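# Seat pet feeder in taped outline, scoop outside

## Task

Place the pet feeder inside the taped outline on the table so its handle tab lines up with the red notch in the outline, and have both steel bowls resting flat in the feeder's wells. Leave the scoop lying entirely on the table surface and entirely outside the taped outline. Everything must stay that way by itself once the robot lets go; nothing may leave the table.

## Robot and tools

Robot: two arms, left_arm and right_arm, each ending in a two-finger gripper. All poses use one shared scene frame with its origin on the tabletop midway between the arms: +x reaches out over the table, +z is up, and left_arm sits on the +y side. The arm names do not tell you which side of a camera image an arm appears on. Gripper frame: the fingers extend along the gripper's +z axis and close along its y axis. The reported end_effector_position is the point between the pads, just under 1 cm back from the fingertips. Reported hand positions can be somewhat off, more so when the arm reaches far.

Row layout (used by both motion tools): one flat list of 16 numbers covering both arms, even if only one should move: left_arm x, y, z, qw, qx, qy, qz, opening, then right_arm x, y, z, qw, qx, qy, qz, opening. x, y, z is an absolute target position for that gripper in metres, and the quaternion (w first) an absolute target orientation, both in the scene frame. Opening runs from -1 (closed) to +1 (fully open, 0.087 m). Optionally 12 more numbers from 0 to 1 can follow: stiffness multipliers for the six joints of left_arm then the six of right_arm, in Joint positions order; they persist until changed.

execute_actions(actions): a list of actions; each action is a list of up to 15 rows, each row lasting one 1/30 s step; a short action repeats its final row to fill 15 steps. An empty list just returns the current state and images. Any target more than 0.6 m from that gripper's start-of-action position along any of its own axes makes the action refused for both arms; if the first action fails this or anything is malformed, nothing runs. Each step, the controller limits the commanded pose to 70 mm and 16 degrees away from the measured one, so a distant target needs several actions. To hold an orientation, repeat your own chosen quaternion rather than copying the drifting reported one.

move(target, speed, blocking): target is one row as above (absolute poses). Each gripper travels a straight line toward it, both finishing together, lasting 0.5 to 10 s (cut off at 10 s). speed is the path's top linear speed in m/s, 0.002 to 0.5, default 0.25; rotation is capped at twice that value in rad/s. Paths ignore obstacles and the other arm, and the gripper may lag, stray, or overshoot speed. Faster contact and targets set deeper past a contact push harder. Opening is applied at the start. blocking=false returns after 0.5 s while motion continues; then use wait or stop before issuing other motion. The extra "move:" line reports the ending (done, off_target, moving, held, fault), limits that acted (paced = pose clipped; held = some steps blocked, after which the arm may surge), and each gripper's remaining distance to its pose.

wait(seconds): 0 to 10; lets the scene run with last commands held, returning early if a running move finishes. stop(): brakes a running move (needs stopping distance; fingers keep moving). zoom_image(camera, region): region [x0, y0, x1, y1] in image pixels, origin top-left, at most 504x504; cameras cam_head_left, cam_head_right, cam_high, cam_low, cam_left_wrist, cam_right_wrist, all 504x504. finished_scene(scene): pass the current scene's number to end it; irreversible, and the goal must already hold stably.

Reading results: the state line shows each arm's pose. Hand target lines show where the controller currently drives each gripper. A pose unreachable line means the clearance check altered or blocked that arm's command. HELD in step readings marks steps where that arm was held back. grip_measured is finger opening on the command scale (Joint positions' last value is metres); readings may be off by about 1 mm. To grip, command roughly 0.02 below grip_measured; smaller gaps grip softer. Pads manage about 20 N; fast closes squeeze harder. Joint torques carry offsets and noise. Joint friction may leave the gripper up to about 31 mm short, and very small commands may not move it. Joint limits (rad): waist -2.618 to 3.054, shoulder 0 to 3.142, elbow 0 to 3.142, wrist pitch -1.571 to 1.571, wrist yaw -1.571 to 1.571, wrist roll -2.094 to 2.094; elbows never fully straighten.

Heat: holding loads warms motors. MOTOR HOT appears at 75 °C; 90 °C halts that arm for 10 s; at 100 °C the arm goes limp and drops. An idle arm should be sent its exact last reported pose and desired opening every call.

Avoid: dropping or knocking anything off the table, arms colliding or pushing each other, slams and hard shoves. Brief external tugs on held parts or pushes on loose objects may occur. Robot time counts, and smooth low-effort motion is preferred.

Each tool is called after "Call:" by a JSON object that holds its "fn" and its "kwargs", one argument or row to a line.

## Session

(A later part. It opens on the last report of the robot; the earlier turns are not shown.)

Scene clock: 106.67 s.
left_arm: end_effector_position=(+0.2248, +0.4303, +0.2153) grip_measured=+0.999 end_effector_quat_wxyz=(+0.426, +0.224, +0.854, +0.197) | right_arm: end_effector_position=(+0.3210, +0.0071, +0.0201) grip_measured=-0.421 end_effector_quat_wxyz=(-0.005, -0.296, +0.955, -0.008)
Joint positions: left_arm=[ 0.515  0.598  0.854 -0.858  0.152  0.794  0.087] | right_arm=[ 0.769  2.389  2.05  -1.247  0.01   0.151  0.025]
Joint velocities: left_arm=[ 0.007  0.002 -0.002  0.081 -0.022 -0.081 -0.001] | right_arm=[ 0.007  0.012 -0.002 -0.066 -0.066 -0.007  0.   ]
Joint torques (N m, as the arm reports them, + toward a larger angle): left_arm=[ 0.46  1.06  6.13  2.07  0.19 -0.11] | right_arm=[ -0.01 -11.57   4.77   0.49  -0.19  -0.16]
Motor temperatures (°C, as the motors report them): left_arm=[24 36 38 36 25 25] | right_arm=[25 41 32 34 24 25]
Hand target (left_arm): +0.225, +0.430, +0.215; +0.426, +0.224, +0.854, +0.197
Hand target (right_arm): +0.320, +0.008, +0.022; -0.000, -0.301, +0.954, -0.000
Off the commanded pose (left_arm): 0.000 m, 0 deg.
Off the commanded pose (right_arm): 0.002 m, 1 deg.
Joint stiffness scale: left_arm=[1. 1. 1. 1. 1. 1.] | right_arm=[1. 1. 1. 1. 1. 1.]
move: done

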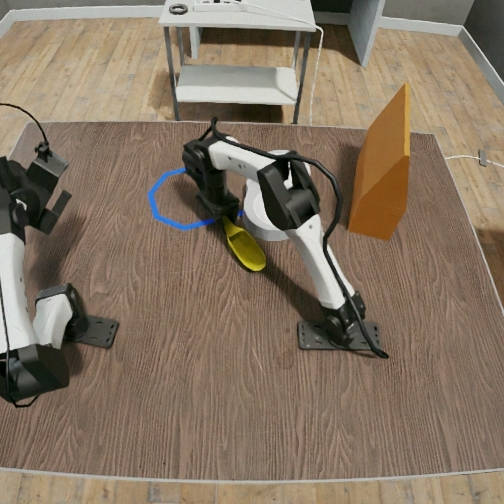

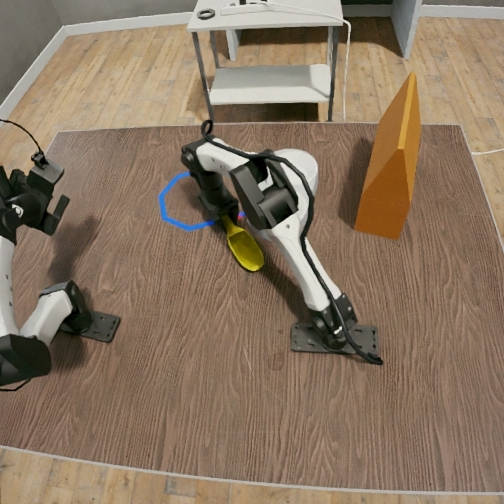

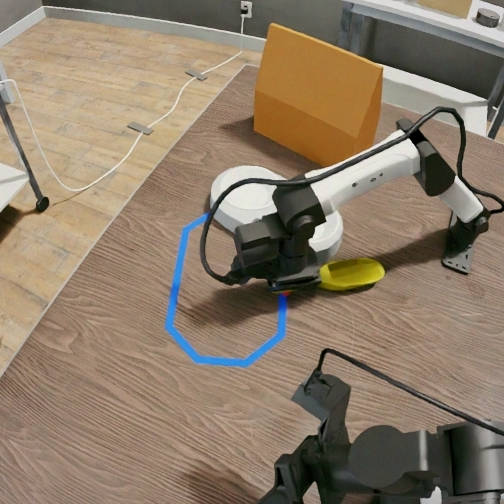

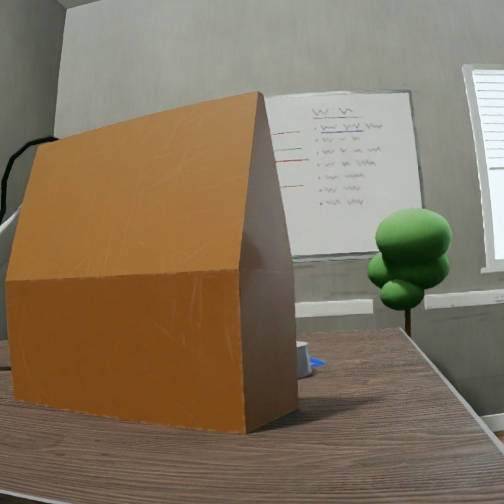

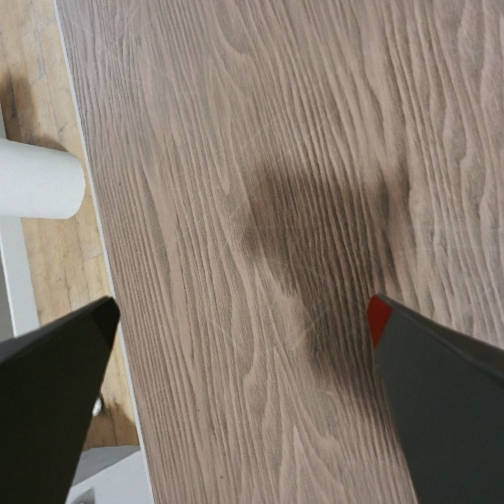

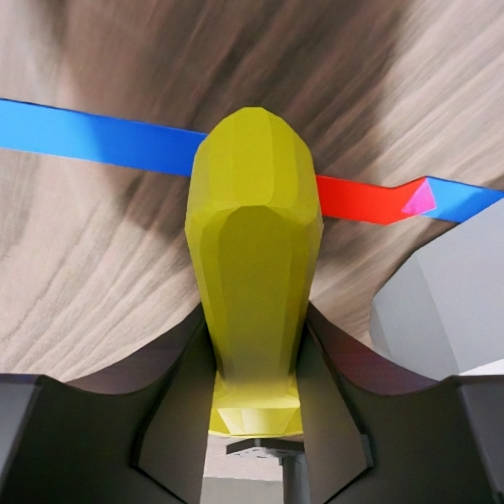

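Call:
{"fn": "move", "kwargs": {
  "target": [0.2248,0.4303,0.2153,0.426,0.224,0.854,0.197,1,0.17,0.07,0.024,0,-0.301,0.954,0,-0.45],
  "speed": 0.12
}}

Call:
{"fn": "move", "kwargs": {
  "target": [0.2248,0.4303,0.2153,0.426,0.224,0.854,0.197,1,0.17,0.07,0.024,0,-0.301,0.954,0,0.2]
}}

Call:
{"fn": "move", "kwargs": {
  "target": [0.2248,0.4303,0.2153,0.426,0.224,0.854,0.197,1,0.2,0.04,0.12,0,-0.2,0.98,0,0.2]
}}

Call:
{"fn": "move", "kwargs": {
  "target": [0.2248,0.4303,0.2153,0.426,0.224,0.854,0.197,1,0.445,-0.055,0.115,0.13,0.112,0.985,-0.015,-0.2]
}}

Scene clock: 119.70 s.
left_arm: end_effector_position=(+0.2248, +0.4303, +0.2153) grip_measured=+0.999 end_effector_quat_wxyz=(+0.426, +0.224, +0.854, +0.197) | right_arm: end_effector_position=(+0.1685, +0.0674, +0.0194) grip_measured=-0.421 end_effector_quat_wxyz=(-0.009, -0.307, +0.952, -0.009)
Joint positions: left_arm=[ 0.515  0.598  0.854 -0.858  0.152  0.794  0.087] | right_arm=[ 1.131  2.211  1.741 -1.127 -0.     0.49   0.025]
Joint velocities: left_arm=[ 0.002  0.007 -0.007 -0.066  0.022 -0.037 -0.   ] | right_arm=[-0.007  0.002  0.007 -0.022  0.022  0.007 -0.001]
Joint torques (N m, as the arm reports them, + toward a larger angle): left_arm=[ 0.5   1.1   6.09  2.07  0.17 -0.13] | right_arm=[  0.08 -10.92   5.     0.42  -0.18   0.01]
Motor temperatures (°C, as the motors report them): left_arm=[24 36 38 36 25 25] | right_arm=[25 45 31 34 24 25]
Hand target (left_arm): +0.225, +0.430, +0.215; +0.426, +0.224, +0.854, +0.197
Hand target (right_arm): +0.167, +0.069, +0.024; -0.003, -0.301, +0.954, +0.003
Off the commanded pose (left_arm): 0.000 m, 0 deg.
Off the commanded pose (right_arm): 0.005 m, 2 deg.
Joint stiffness scale: left_arm=[1. 1. 1. 1. 1. 1.] | right_arm=[1. 1. 1. 1. 1. 1.]
move: done

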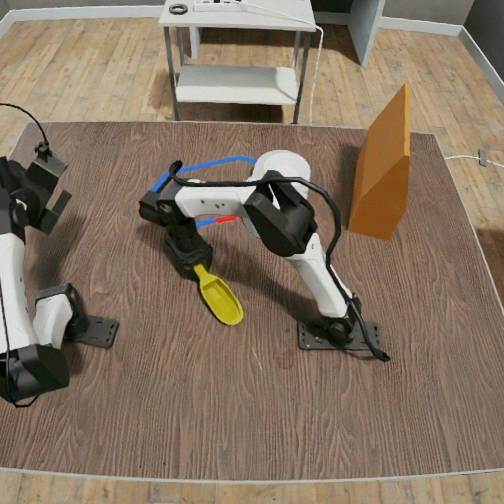

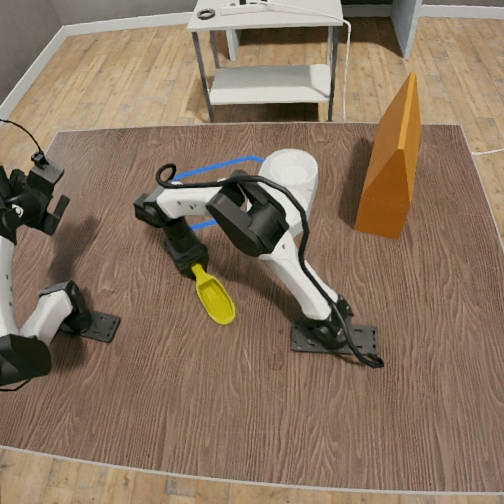

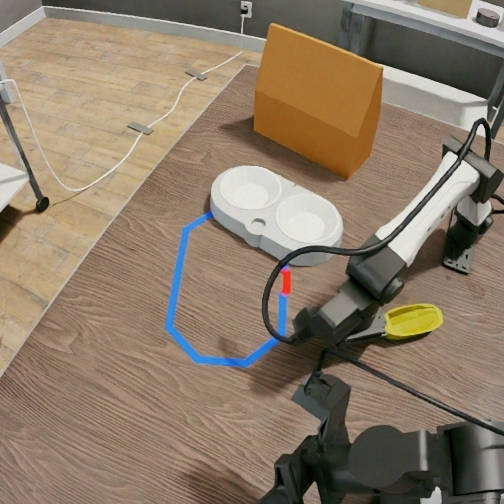

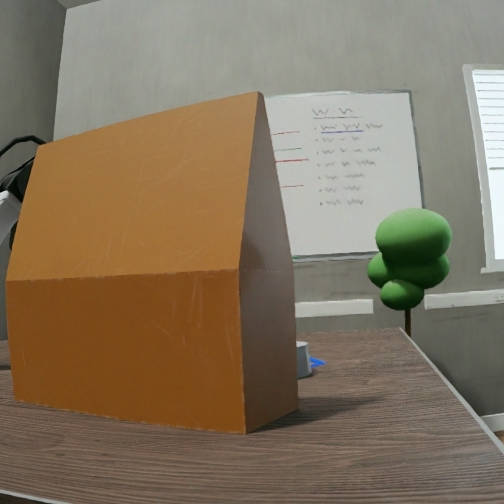

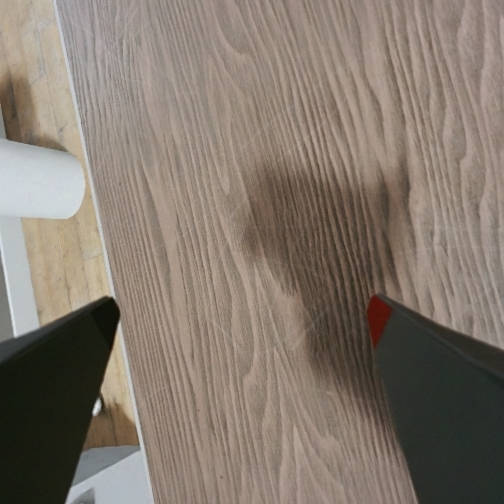

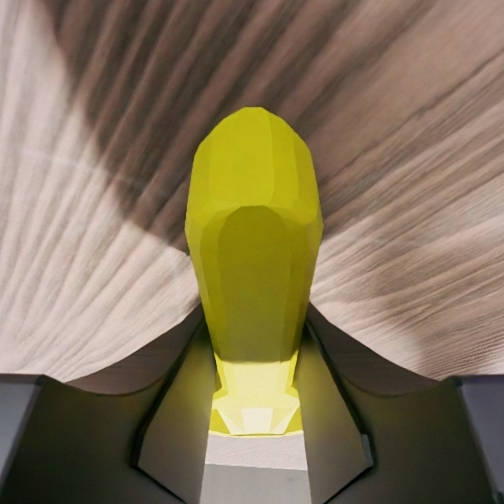

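Scene clock: 120.40 s.
left_arm: end_effector_position=(+0.2248, +0.4303, +0.2153) grip_measured=+0.999 end_effector_quat_wxyz=(+0.426, +0.224, +0.854, +0.197) | right_arm: end_effector_position=(+0.1685, +0.0675, +0.0194) grip_measured=+0.200 end_effector_quat_wxyz=(-0.009, -0.306, +0.952, -0.009)
Joint positions: left_arm=[ 0.515  0.598  0.854 -0.858  0.152  0.794  0.087] | right_arm=[ 1.131  2.211  1.741 -1.127 -0.     0.491  0.052]
Joint velocities: left_arm=[-0.007  0.017  0.002  0.007  0.022 -0.022  0.001] | right_arm=[ 0.007 -0.012 -0.007 -0.022 -0.007 -0.051  0.   ]
Joint torques (N m, as the arm reports them, + toward a larger angle): left_arm=[ 0.32  1.06  6.28  2.08  0.17 -0.14] | right_arm=[ -0.16 -10.54   5.8    0.37  -0.08   0.04]
Motor temperatures (°C, as the motors report them): left_arm=[24 36 38 36 25 25] | right_arm=[25 45 31 34 24 25]
Hand target (left_arm): +0.225, +0.430, +0.215; +0.426, +0.224, +0.854, +0.197
Hand target (right_arm): +0.170, +0.070, +0.024; -0.000, -0.301, +0.954, -0.000
Off the commanded pose (left_arm): 0.000 m, 0 deg.
Off the commanded pose (right_arm): 0.005 m, 2 deg.
Joint stiffness scale: left_arm=[1. 1. 1. 1. 1. 1.] | right_arm=[1. 1. 1. 1. 1. 1.]
move: done

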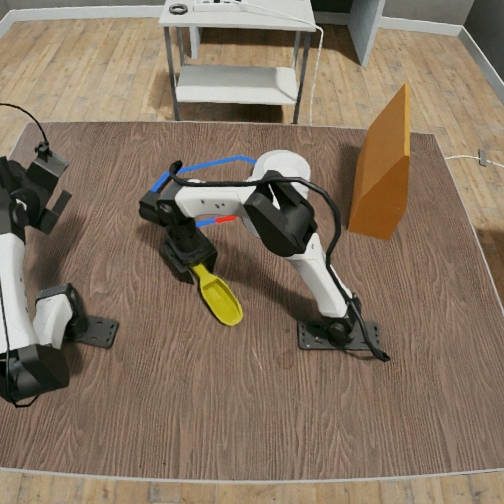

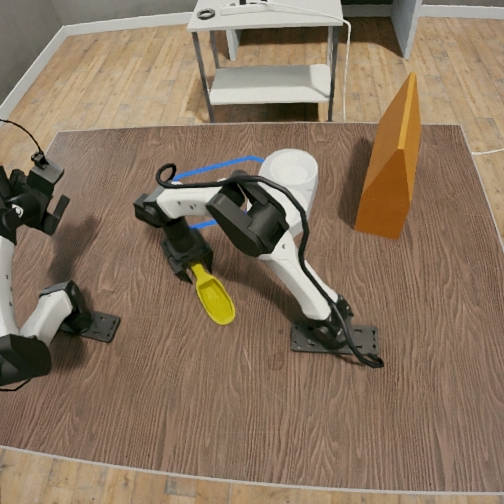

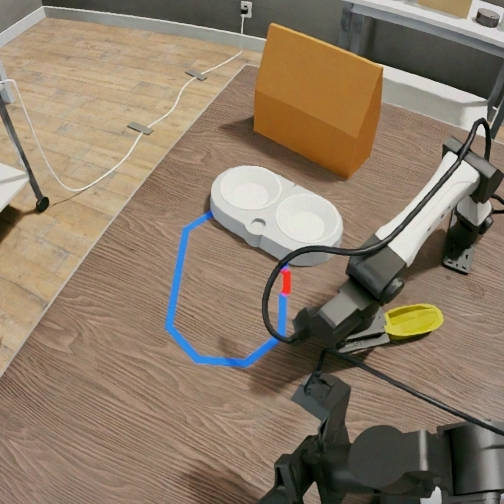

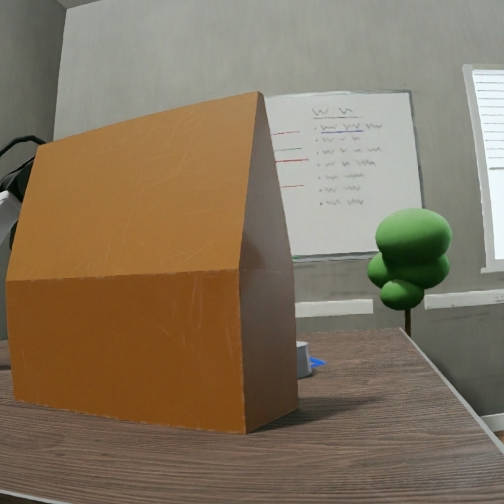

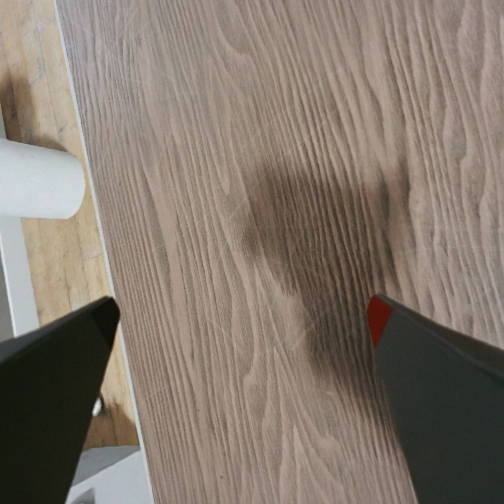

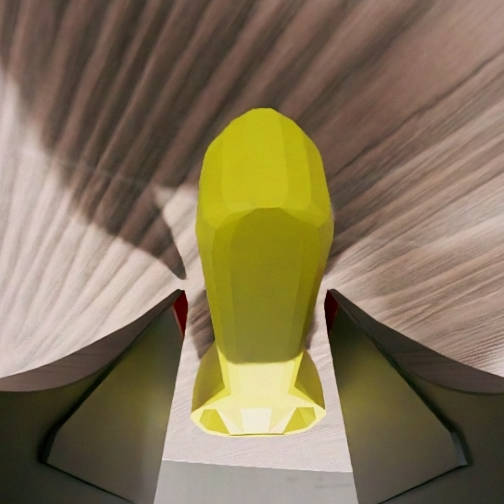

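Scene clock: 121.57 s.
left_arm: end_effector_position=(+0.2248, +0.4303, +0.2153) grip_measured=+0.999 end_effector_quat_wxyz=(+0.426, +0.224, +0.854, +0.197) | right_arm: end_effector_position=(+0.1989, +0.0378, +0.1140) grip_measured=+0.200 end_effector_quat_wxyz=(-0.004, -0.206, +0.979, -0.004)
Joint positions: left_arm=[ 0.515  0.598  0.854 -0.858  0.152  0.794  0.087] | right_arm=[ 1.012  2.099  1.945 -1.428 -0.     0.581  0.052]
Joint velocities: left_arm=[-0.012 -0.017  0.007 -0.066  0.11  -0.037  0.   ] | right_arm=[-0.002 -0.002  0.012  0.007 -0.022 -0.007  0.001]
Joint torques (N m, as the arm reports them, + toward a larger angle): left_arm=[ 0.42  1.11  6.2   2.08  0.2  -0.13] | right_arm=[-0.12 -8.7   8.95  0.08 -0.01  0.1 ]
Motor temperatures (°C, as the motors report them): left_arm=[24 36 38 36 25 25] | right_arm=[25 45 31 34 24 25]
Hand target (left_arm): +0.225, +0.430, +0.215; +0.426, +0.224, +0.854, +0.197
Hand target (right_arm): +0.201, +0.039, +0.120; +0.001, -0.200, +0.980, -0.000
Off the commanded pose (left_arm): 0.000 m, 0 deg.
Off the commanded pose (right_arm): 0.007 m, 1 deg.
Joint stiffness scale: left_arm=[1. 1. 1. 1. 1. 1.] | right_arm=[1. 1. 1. 1. 1. 1.]
move: done

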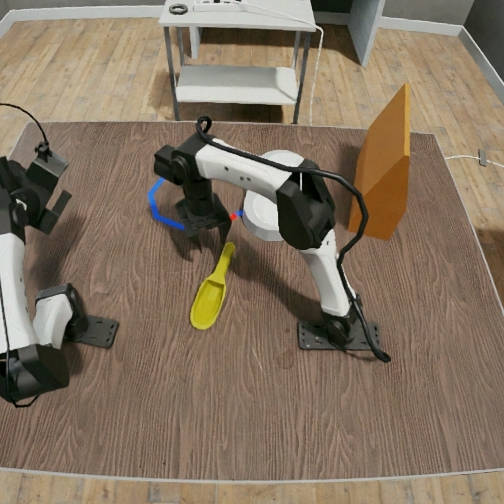

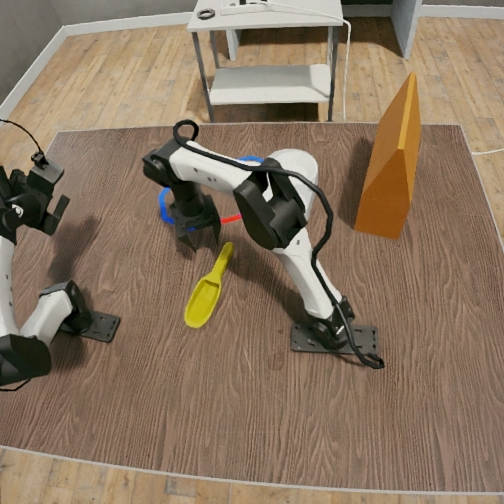

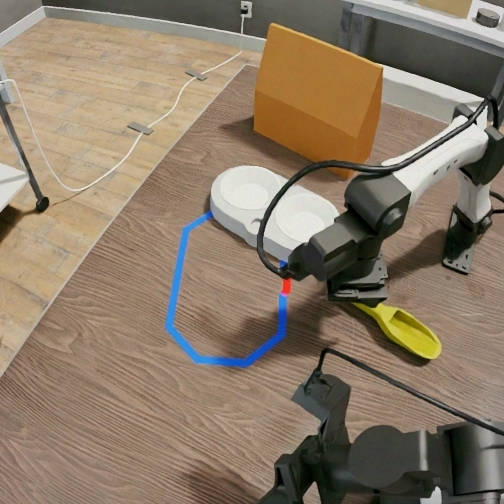

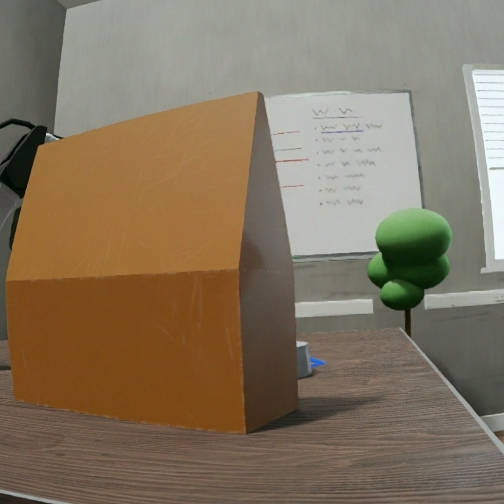

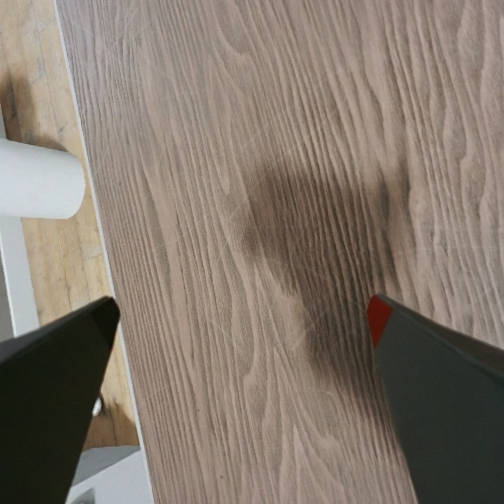

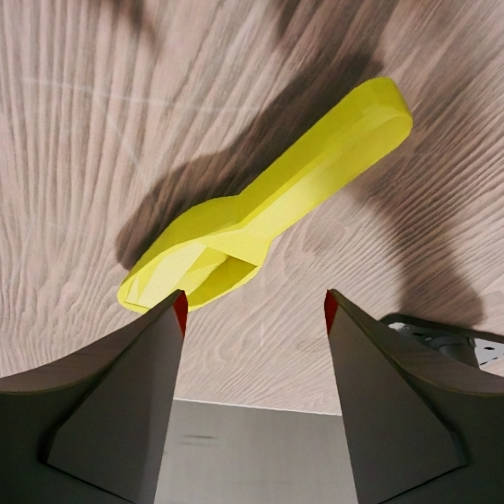

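Scene clock: 123.70 s.
left_arm: end_effector_position=(+0.2248, +0.4303, +0.2153) grip_measured=+0.999 end_effector_quat_wxyz=(+0.426, +0.224, +0.854, +0.197) | right_arm: end_effector_position=(+0.4468, -0.0537, +0.1136) grip_measured=-0.200 end_effector_quat_wxyz=(+0.131, +0.107, +0.985, -0.013)
Joint positions: left_arm=[ 0.515  0.598  0.854 -0.858  0.152  0.794  0.087] | right_arm=[ 0.514  2.51   2.665 -1.522  0.169  0.696  0.035]
Joint velocities: left_arm=[-0.007 -0.007 -0.007 -0.037 -0.022  0.022  0.   ] | right_arm=[-0.017  0.012  0.022 -0.095  0.051  0.037 -0.   ]
Joint torques (N m, as the arm reports them, + toward a larger angle): left_arm=[ 0.41  1.14  6.28  2.07  0.2  -0.1 ] | right_arm=[ -0.04 -10.04   9.05   0.48   0.17   0.06]
Motor temperatures (°C, as the motors report them): left_arm=[24 36 38 36 25 25] | right_arm=[25 45 31 34 24 25]
Hand target (left_arm): +0.225, +0.430, +0.215; +0.426, +0.224, +0.854, +0.197
Hand target (right_arm): +0.448, -0.054, +0.116; +0.135, +0.112, +0.984, -0.016
Off the commanded pose (left_arm): 0.000 m, 0 deg.
Off the commanded pose (right_arm): 0.003 m, 1 deg.
Joint stiffness scale: left_arm=[1. 1. 1. 1. 1. 1.] | right_arm=[1. 1. 1. 1. 1. 1.]
move: done

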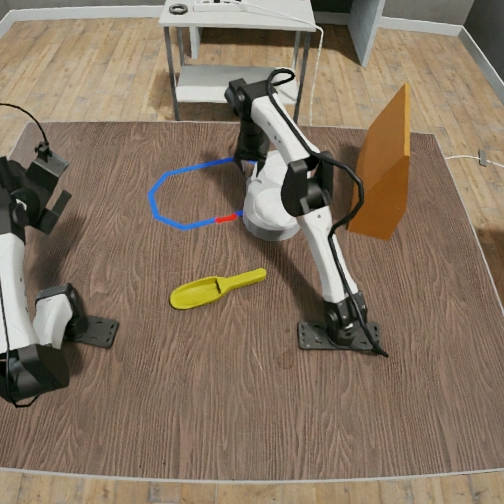

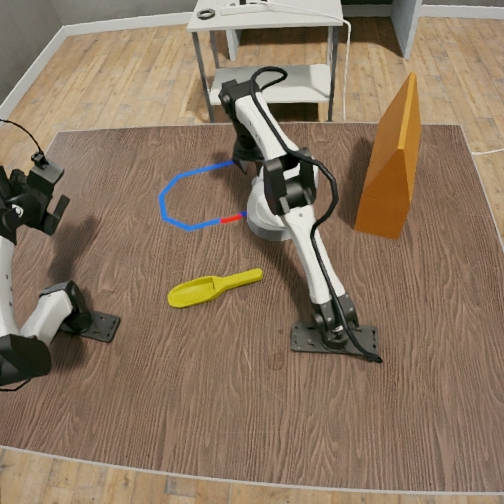

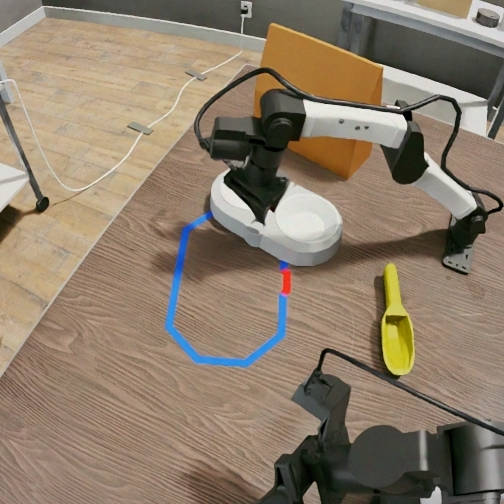

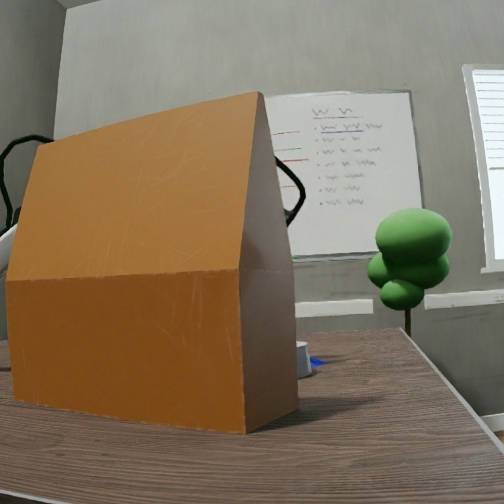

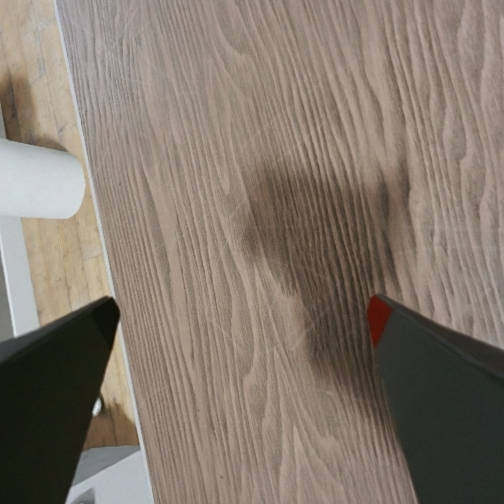

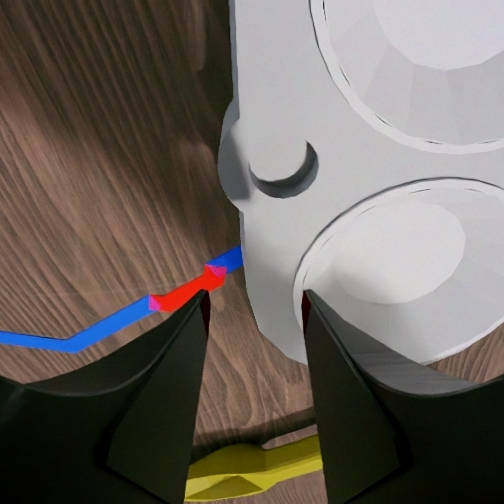

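Call:
{"fn": "move", "kwargs": {
  "target": [0.2248,0.4303,0.2153,0.426,0.224,0.854,0.197,1,0.475,-0.05,0.075,0.19,0.111,0.975,-0.022,-0.2],
  "speed": 0.08
}}

Scene clock: 144.60 s.
left_arm: end_effector_position=(+0.2248, +0.4303, +0.2153) grip_measured=+0.999 end_effector_quat_wxyz=(+0.426, +0.224, +0.854, +0.197) | right_arm: end_effector_position=(+0.4748, -0.0530, +0.0666) grip_measured=-0.200 end_effector_quat_wxyz=(+0.175, +0.114, +0.978, -0.025)
Joint positions: left_arm=[ 0.515  0.598  0.854 -0.858  0.152  0.794  0.087] | right_arm=[ 0.514  2.472  2.39  -1.226  0.241  0.696  0.035]
Joint velocities: left_arm=[-0.017  0.007 -0.012  0.037 -0.022  0.037 -0.   ] | right_arm=[ 0.012  0.002  0.012  0.051 -0.037  0.007 -0.   ]
Joint torques (N m, as the arm reports them, + toward a larger angle): left_arm=[ 0.44  1.17  6.18  2.08  0.22 -0.12] | right_arm=[  0.7  -12.86   5.67   1.02   0.26  -0.05]
Motor temperatures (°C, as the motors report them): left_arm=[24 36 38 37 25 25] | right_arm=[25 47 34 33 24 25]
Hand target (left_arm): +0.225, +0.430, +0.215; +0.426, +0.224, +0.854, +0.197
Hand target (right_arm): +0.475, -0.049, +0.076; +0.189, +0.111, +0.975, -0.021
Off the commanded pose (left_arm): 0.000 m, 0 deg.
Off the commanded pose (right_arm): 0.009 m, 2 deg.
Joint stiffness scale: left_arm=[1. 1. 1. 1. 1. 1.] | right_arm=[1. 1. 1. 1. 1. 1.]
move: done

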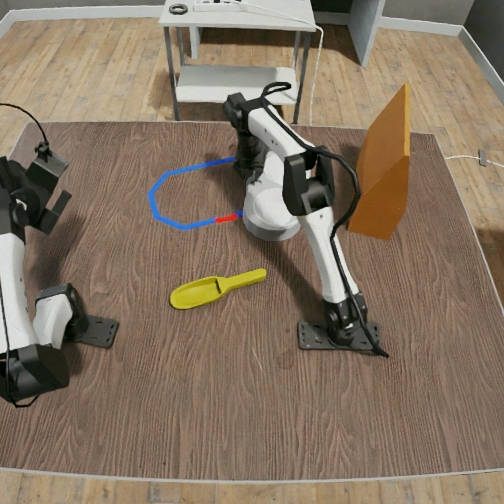

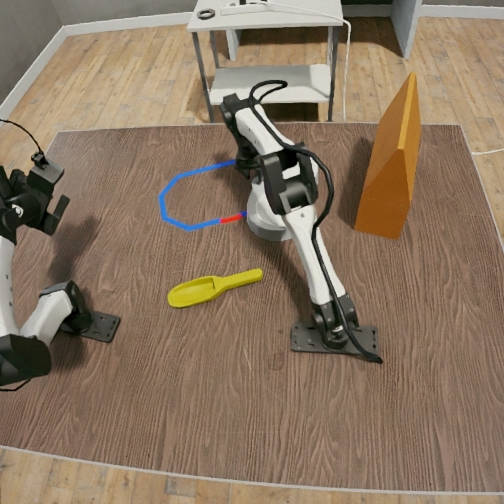

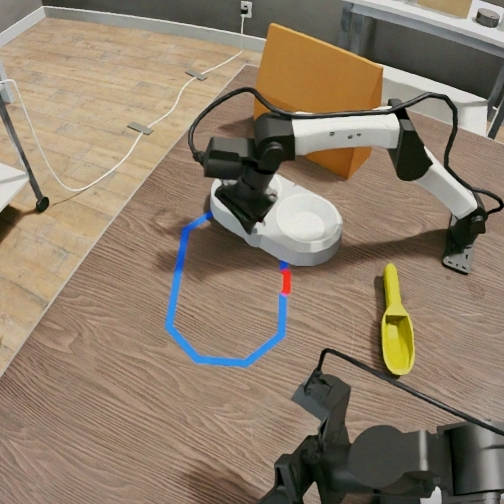

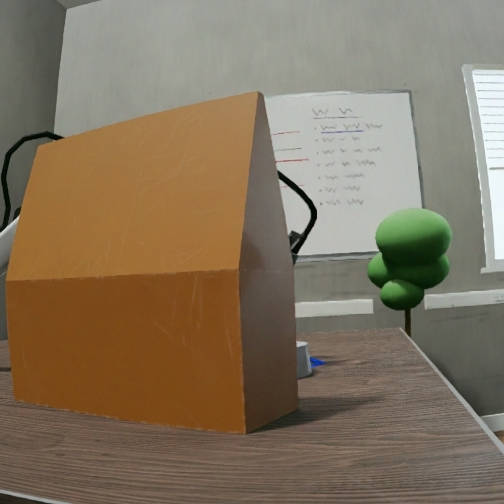

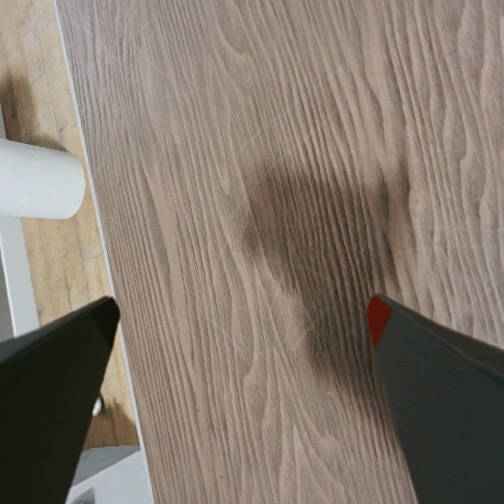

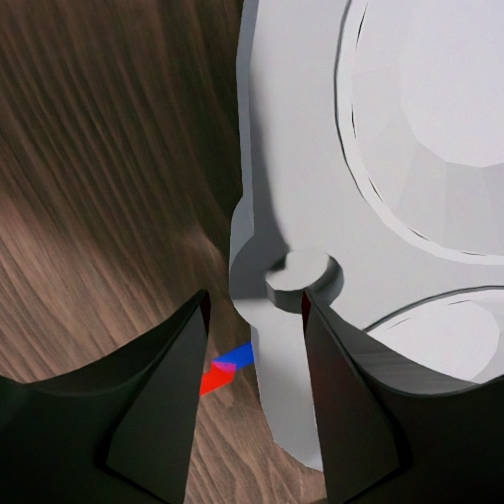

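Call:
{"fn": "move", "kwargs": {
  "target": [0.2248,0.4303,0.2153,0.426,0.224,0.854,0.197,1,0.468,-0.05,0.045,0.19,0.111,0.975,-0.022,-0.2],
  "speed": 0.04
}}

Scene clock: 158.73 s.
left_arm: end_effector_position=(+0.2248, +0.4303, +0.2153) grip_measured=+0.999 end_effector_quat_wxyz=(+0.426, +0.224, +0.854, +0.197) | right_arm: end_effector_position=(+0.4688, -0.0560, +0.0479) grip_measured=-0.200 end_effector_quat_wxyz=(+0.183, +0.112, +0.976, -0.028)
Joint positions: left_arm=[ 0.515  0.598  0.854 -0.858  0.152  0.794  0.087] | right_arm=[ 0.519  2.398  2.181 -1.079  0.255  0.696  0.035]
Joint velocities: left_arm=[-0.002 -0.002 -0.012 -0.066  0.066 -0.051  0.   ] | right_arm=[-0.012 -0.012 -0.022  0.007  0.022 -0.007  0.   ]
Joint torques (N m, as the arm reports them, + toward a larger angle): left_arm=[ 0.46  1.2   6.17  2.07  0.18 -0.12] | right_arm=[  0.78 -11.14   4.94   1.15   0.15   0.04]
Motor temperatures (°C, as the motors report them): left_arm=[24 35 39 37 25 25] | right_arm=[25 52 32 33 24 25]
Hand target (left_arm): +0.225, +0.430, +0.215; +0.426, +0.224, +0.854, +0.197
Hand target (right_arm): +0.468, -0.050, +0.045; +0.189, +0.111, +0.975, -0.022
Off the commanded pose (left_arm): 0.000 m, 0 deg.
Off the commanded pose (right_arm): 0.007 m, 1 deg.
Joint stiffness scale: left_arm=[1. 1. 1. 1. 1. 1.] | right_arm=[1. 1. 1. 1. 1. 1.]
move: done

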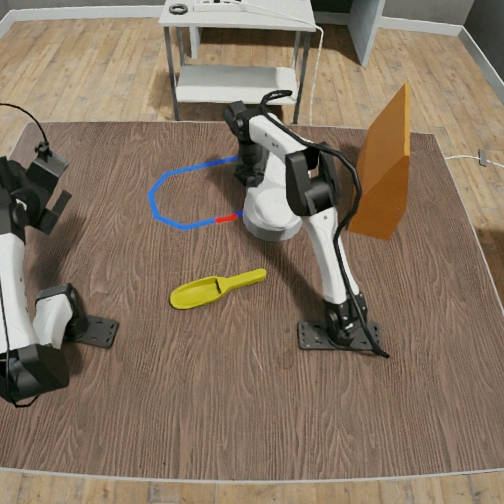

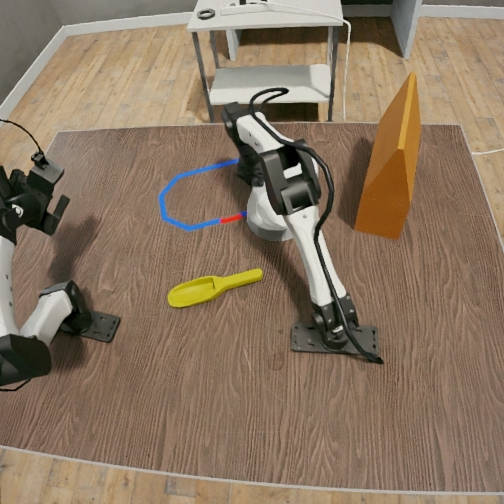

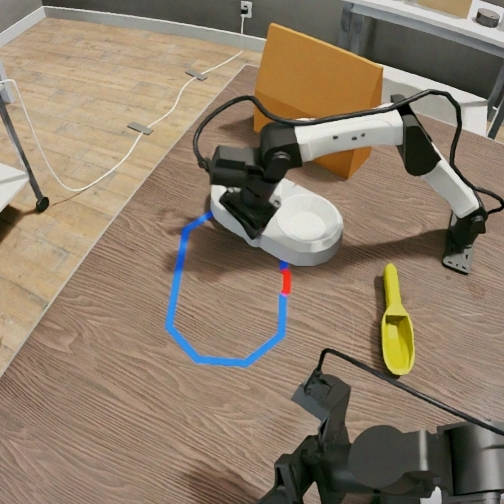

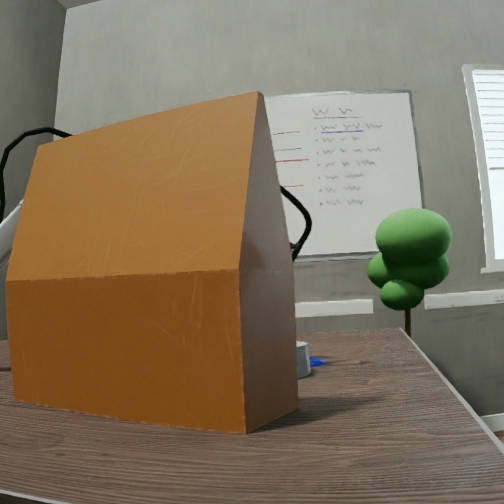

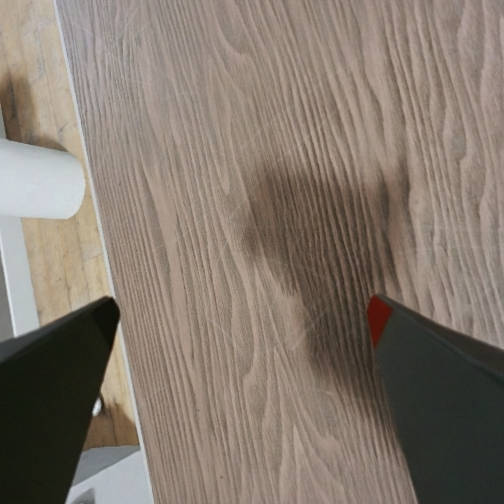

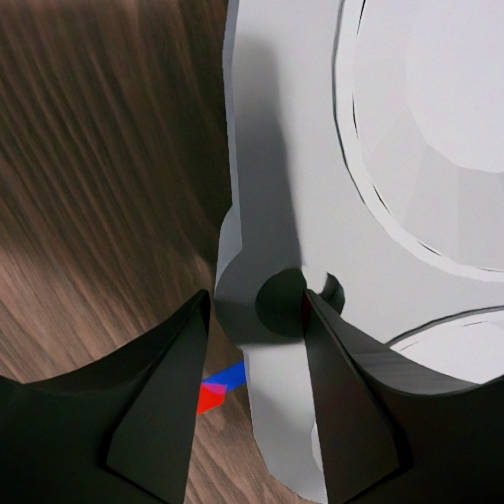

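Call:
{"fn": "move", "kwargs": {
  "target": [0.2248,0.4303,0.2153,0.426,0.224,0.854,0.197,1,0.469,-0.042,0.03,0.19,0.111,0.975,-0.022,-0.15],
  "speed": 0.03
}}

Scene clock: 166.73 s.
left_arm: end_effector_position=(+0.2248, +0.4303, +0.2153) grip_measured=+0.999 end_effector_quat_wxyz=(+0.426, +0.224, +0.854, +0.197) | right_arm: end_effector_position=(+0.4690, -0.0543, +0.0470) grip_measured=-0.150 end_effector_quat_wxyz=(+0.191, +0.109, +0.975, -0.035)
Joint positions: left_arm=[ 0.515  0.598  0.854 -0.858  0.152  0.794  0.087] | right_arm=[ 0.53   2.398  2.173 -1.069  0.278  0.697  0.037]
Joint velocities: left_arm=[-0.012  0.012 -0.007  0.007  0.037  0.007  0.   ] | right_arm=[-0.002 -0.022 -0.007 -0.037 -0.051 -0.037 -0.   ]
Joint torques (N m, as the arm reports them, + toward a larger angle): left_arm=[ 0.45  1.26  6.14  2.03  0.21 -0.12] | right_arm=[ 1.08 -9.75  4.45  1.45 -0.2   0.2 ]
Motor temperatures (°C, as the motors report them): left_arm=[24 35 39 37 25 25] | right_arm=[25 52 32 34 24 25]
Hand target (left_arm): +0.225, +0.430, +0.215; +0.426, +0.224, +0.854, +0.197
Hand target (right_arm): +0.468, -0.042, +0.031; +0.189, +0.111, +0.975, -0.023
Off the commanded pose (left_arm): 0.000 m, 0 deg.
Off the commanded pose (right_arm): 0.021 m, 2 deg.
Joint stiffness scale: left_arm=[1. 1. 1. 1. 1. 1.] | right_arm=[1. 1. 1. 1. 1. 1.]
move: off_target (right_arm)

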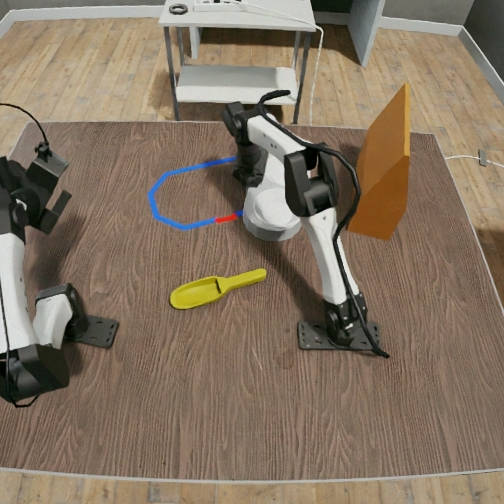

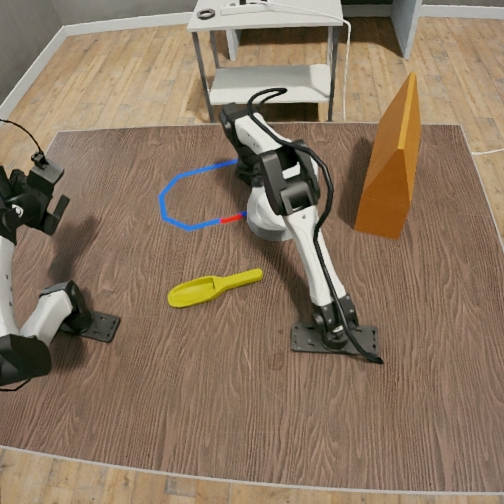

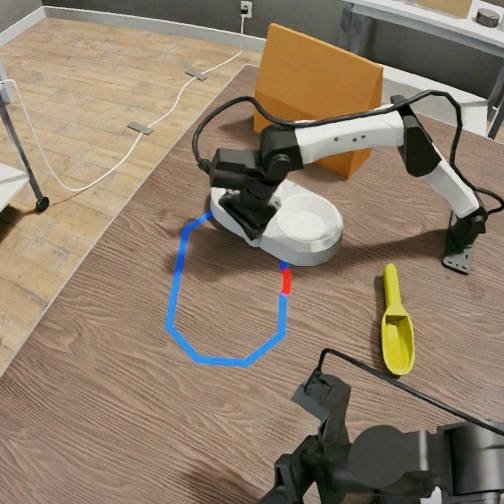

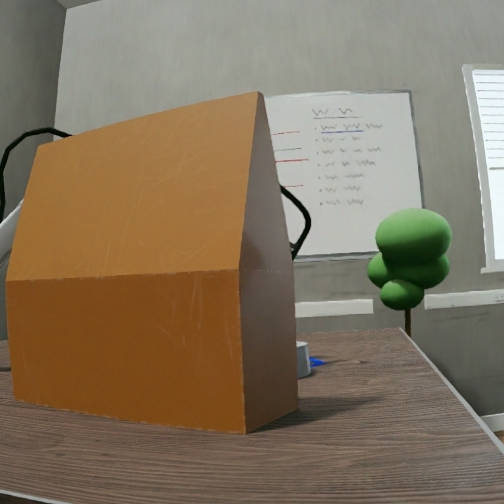

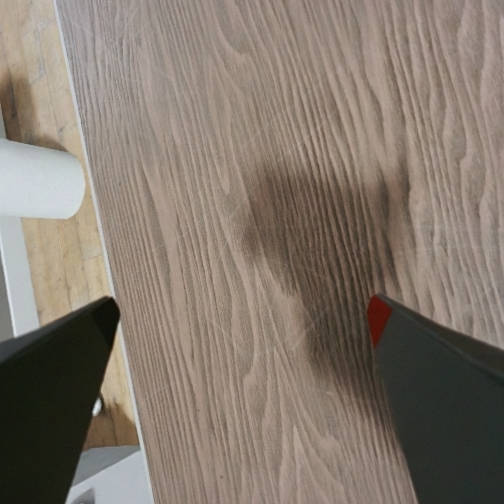

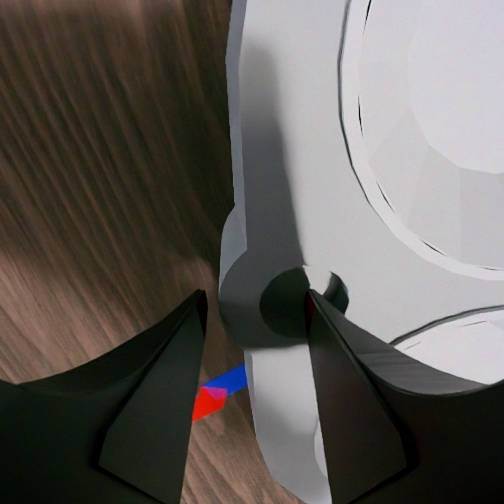

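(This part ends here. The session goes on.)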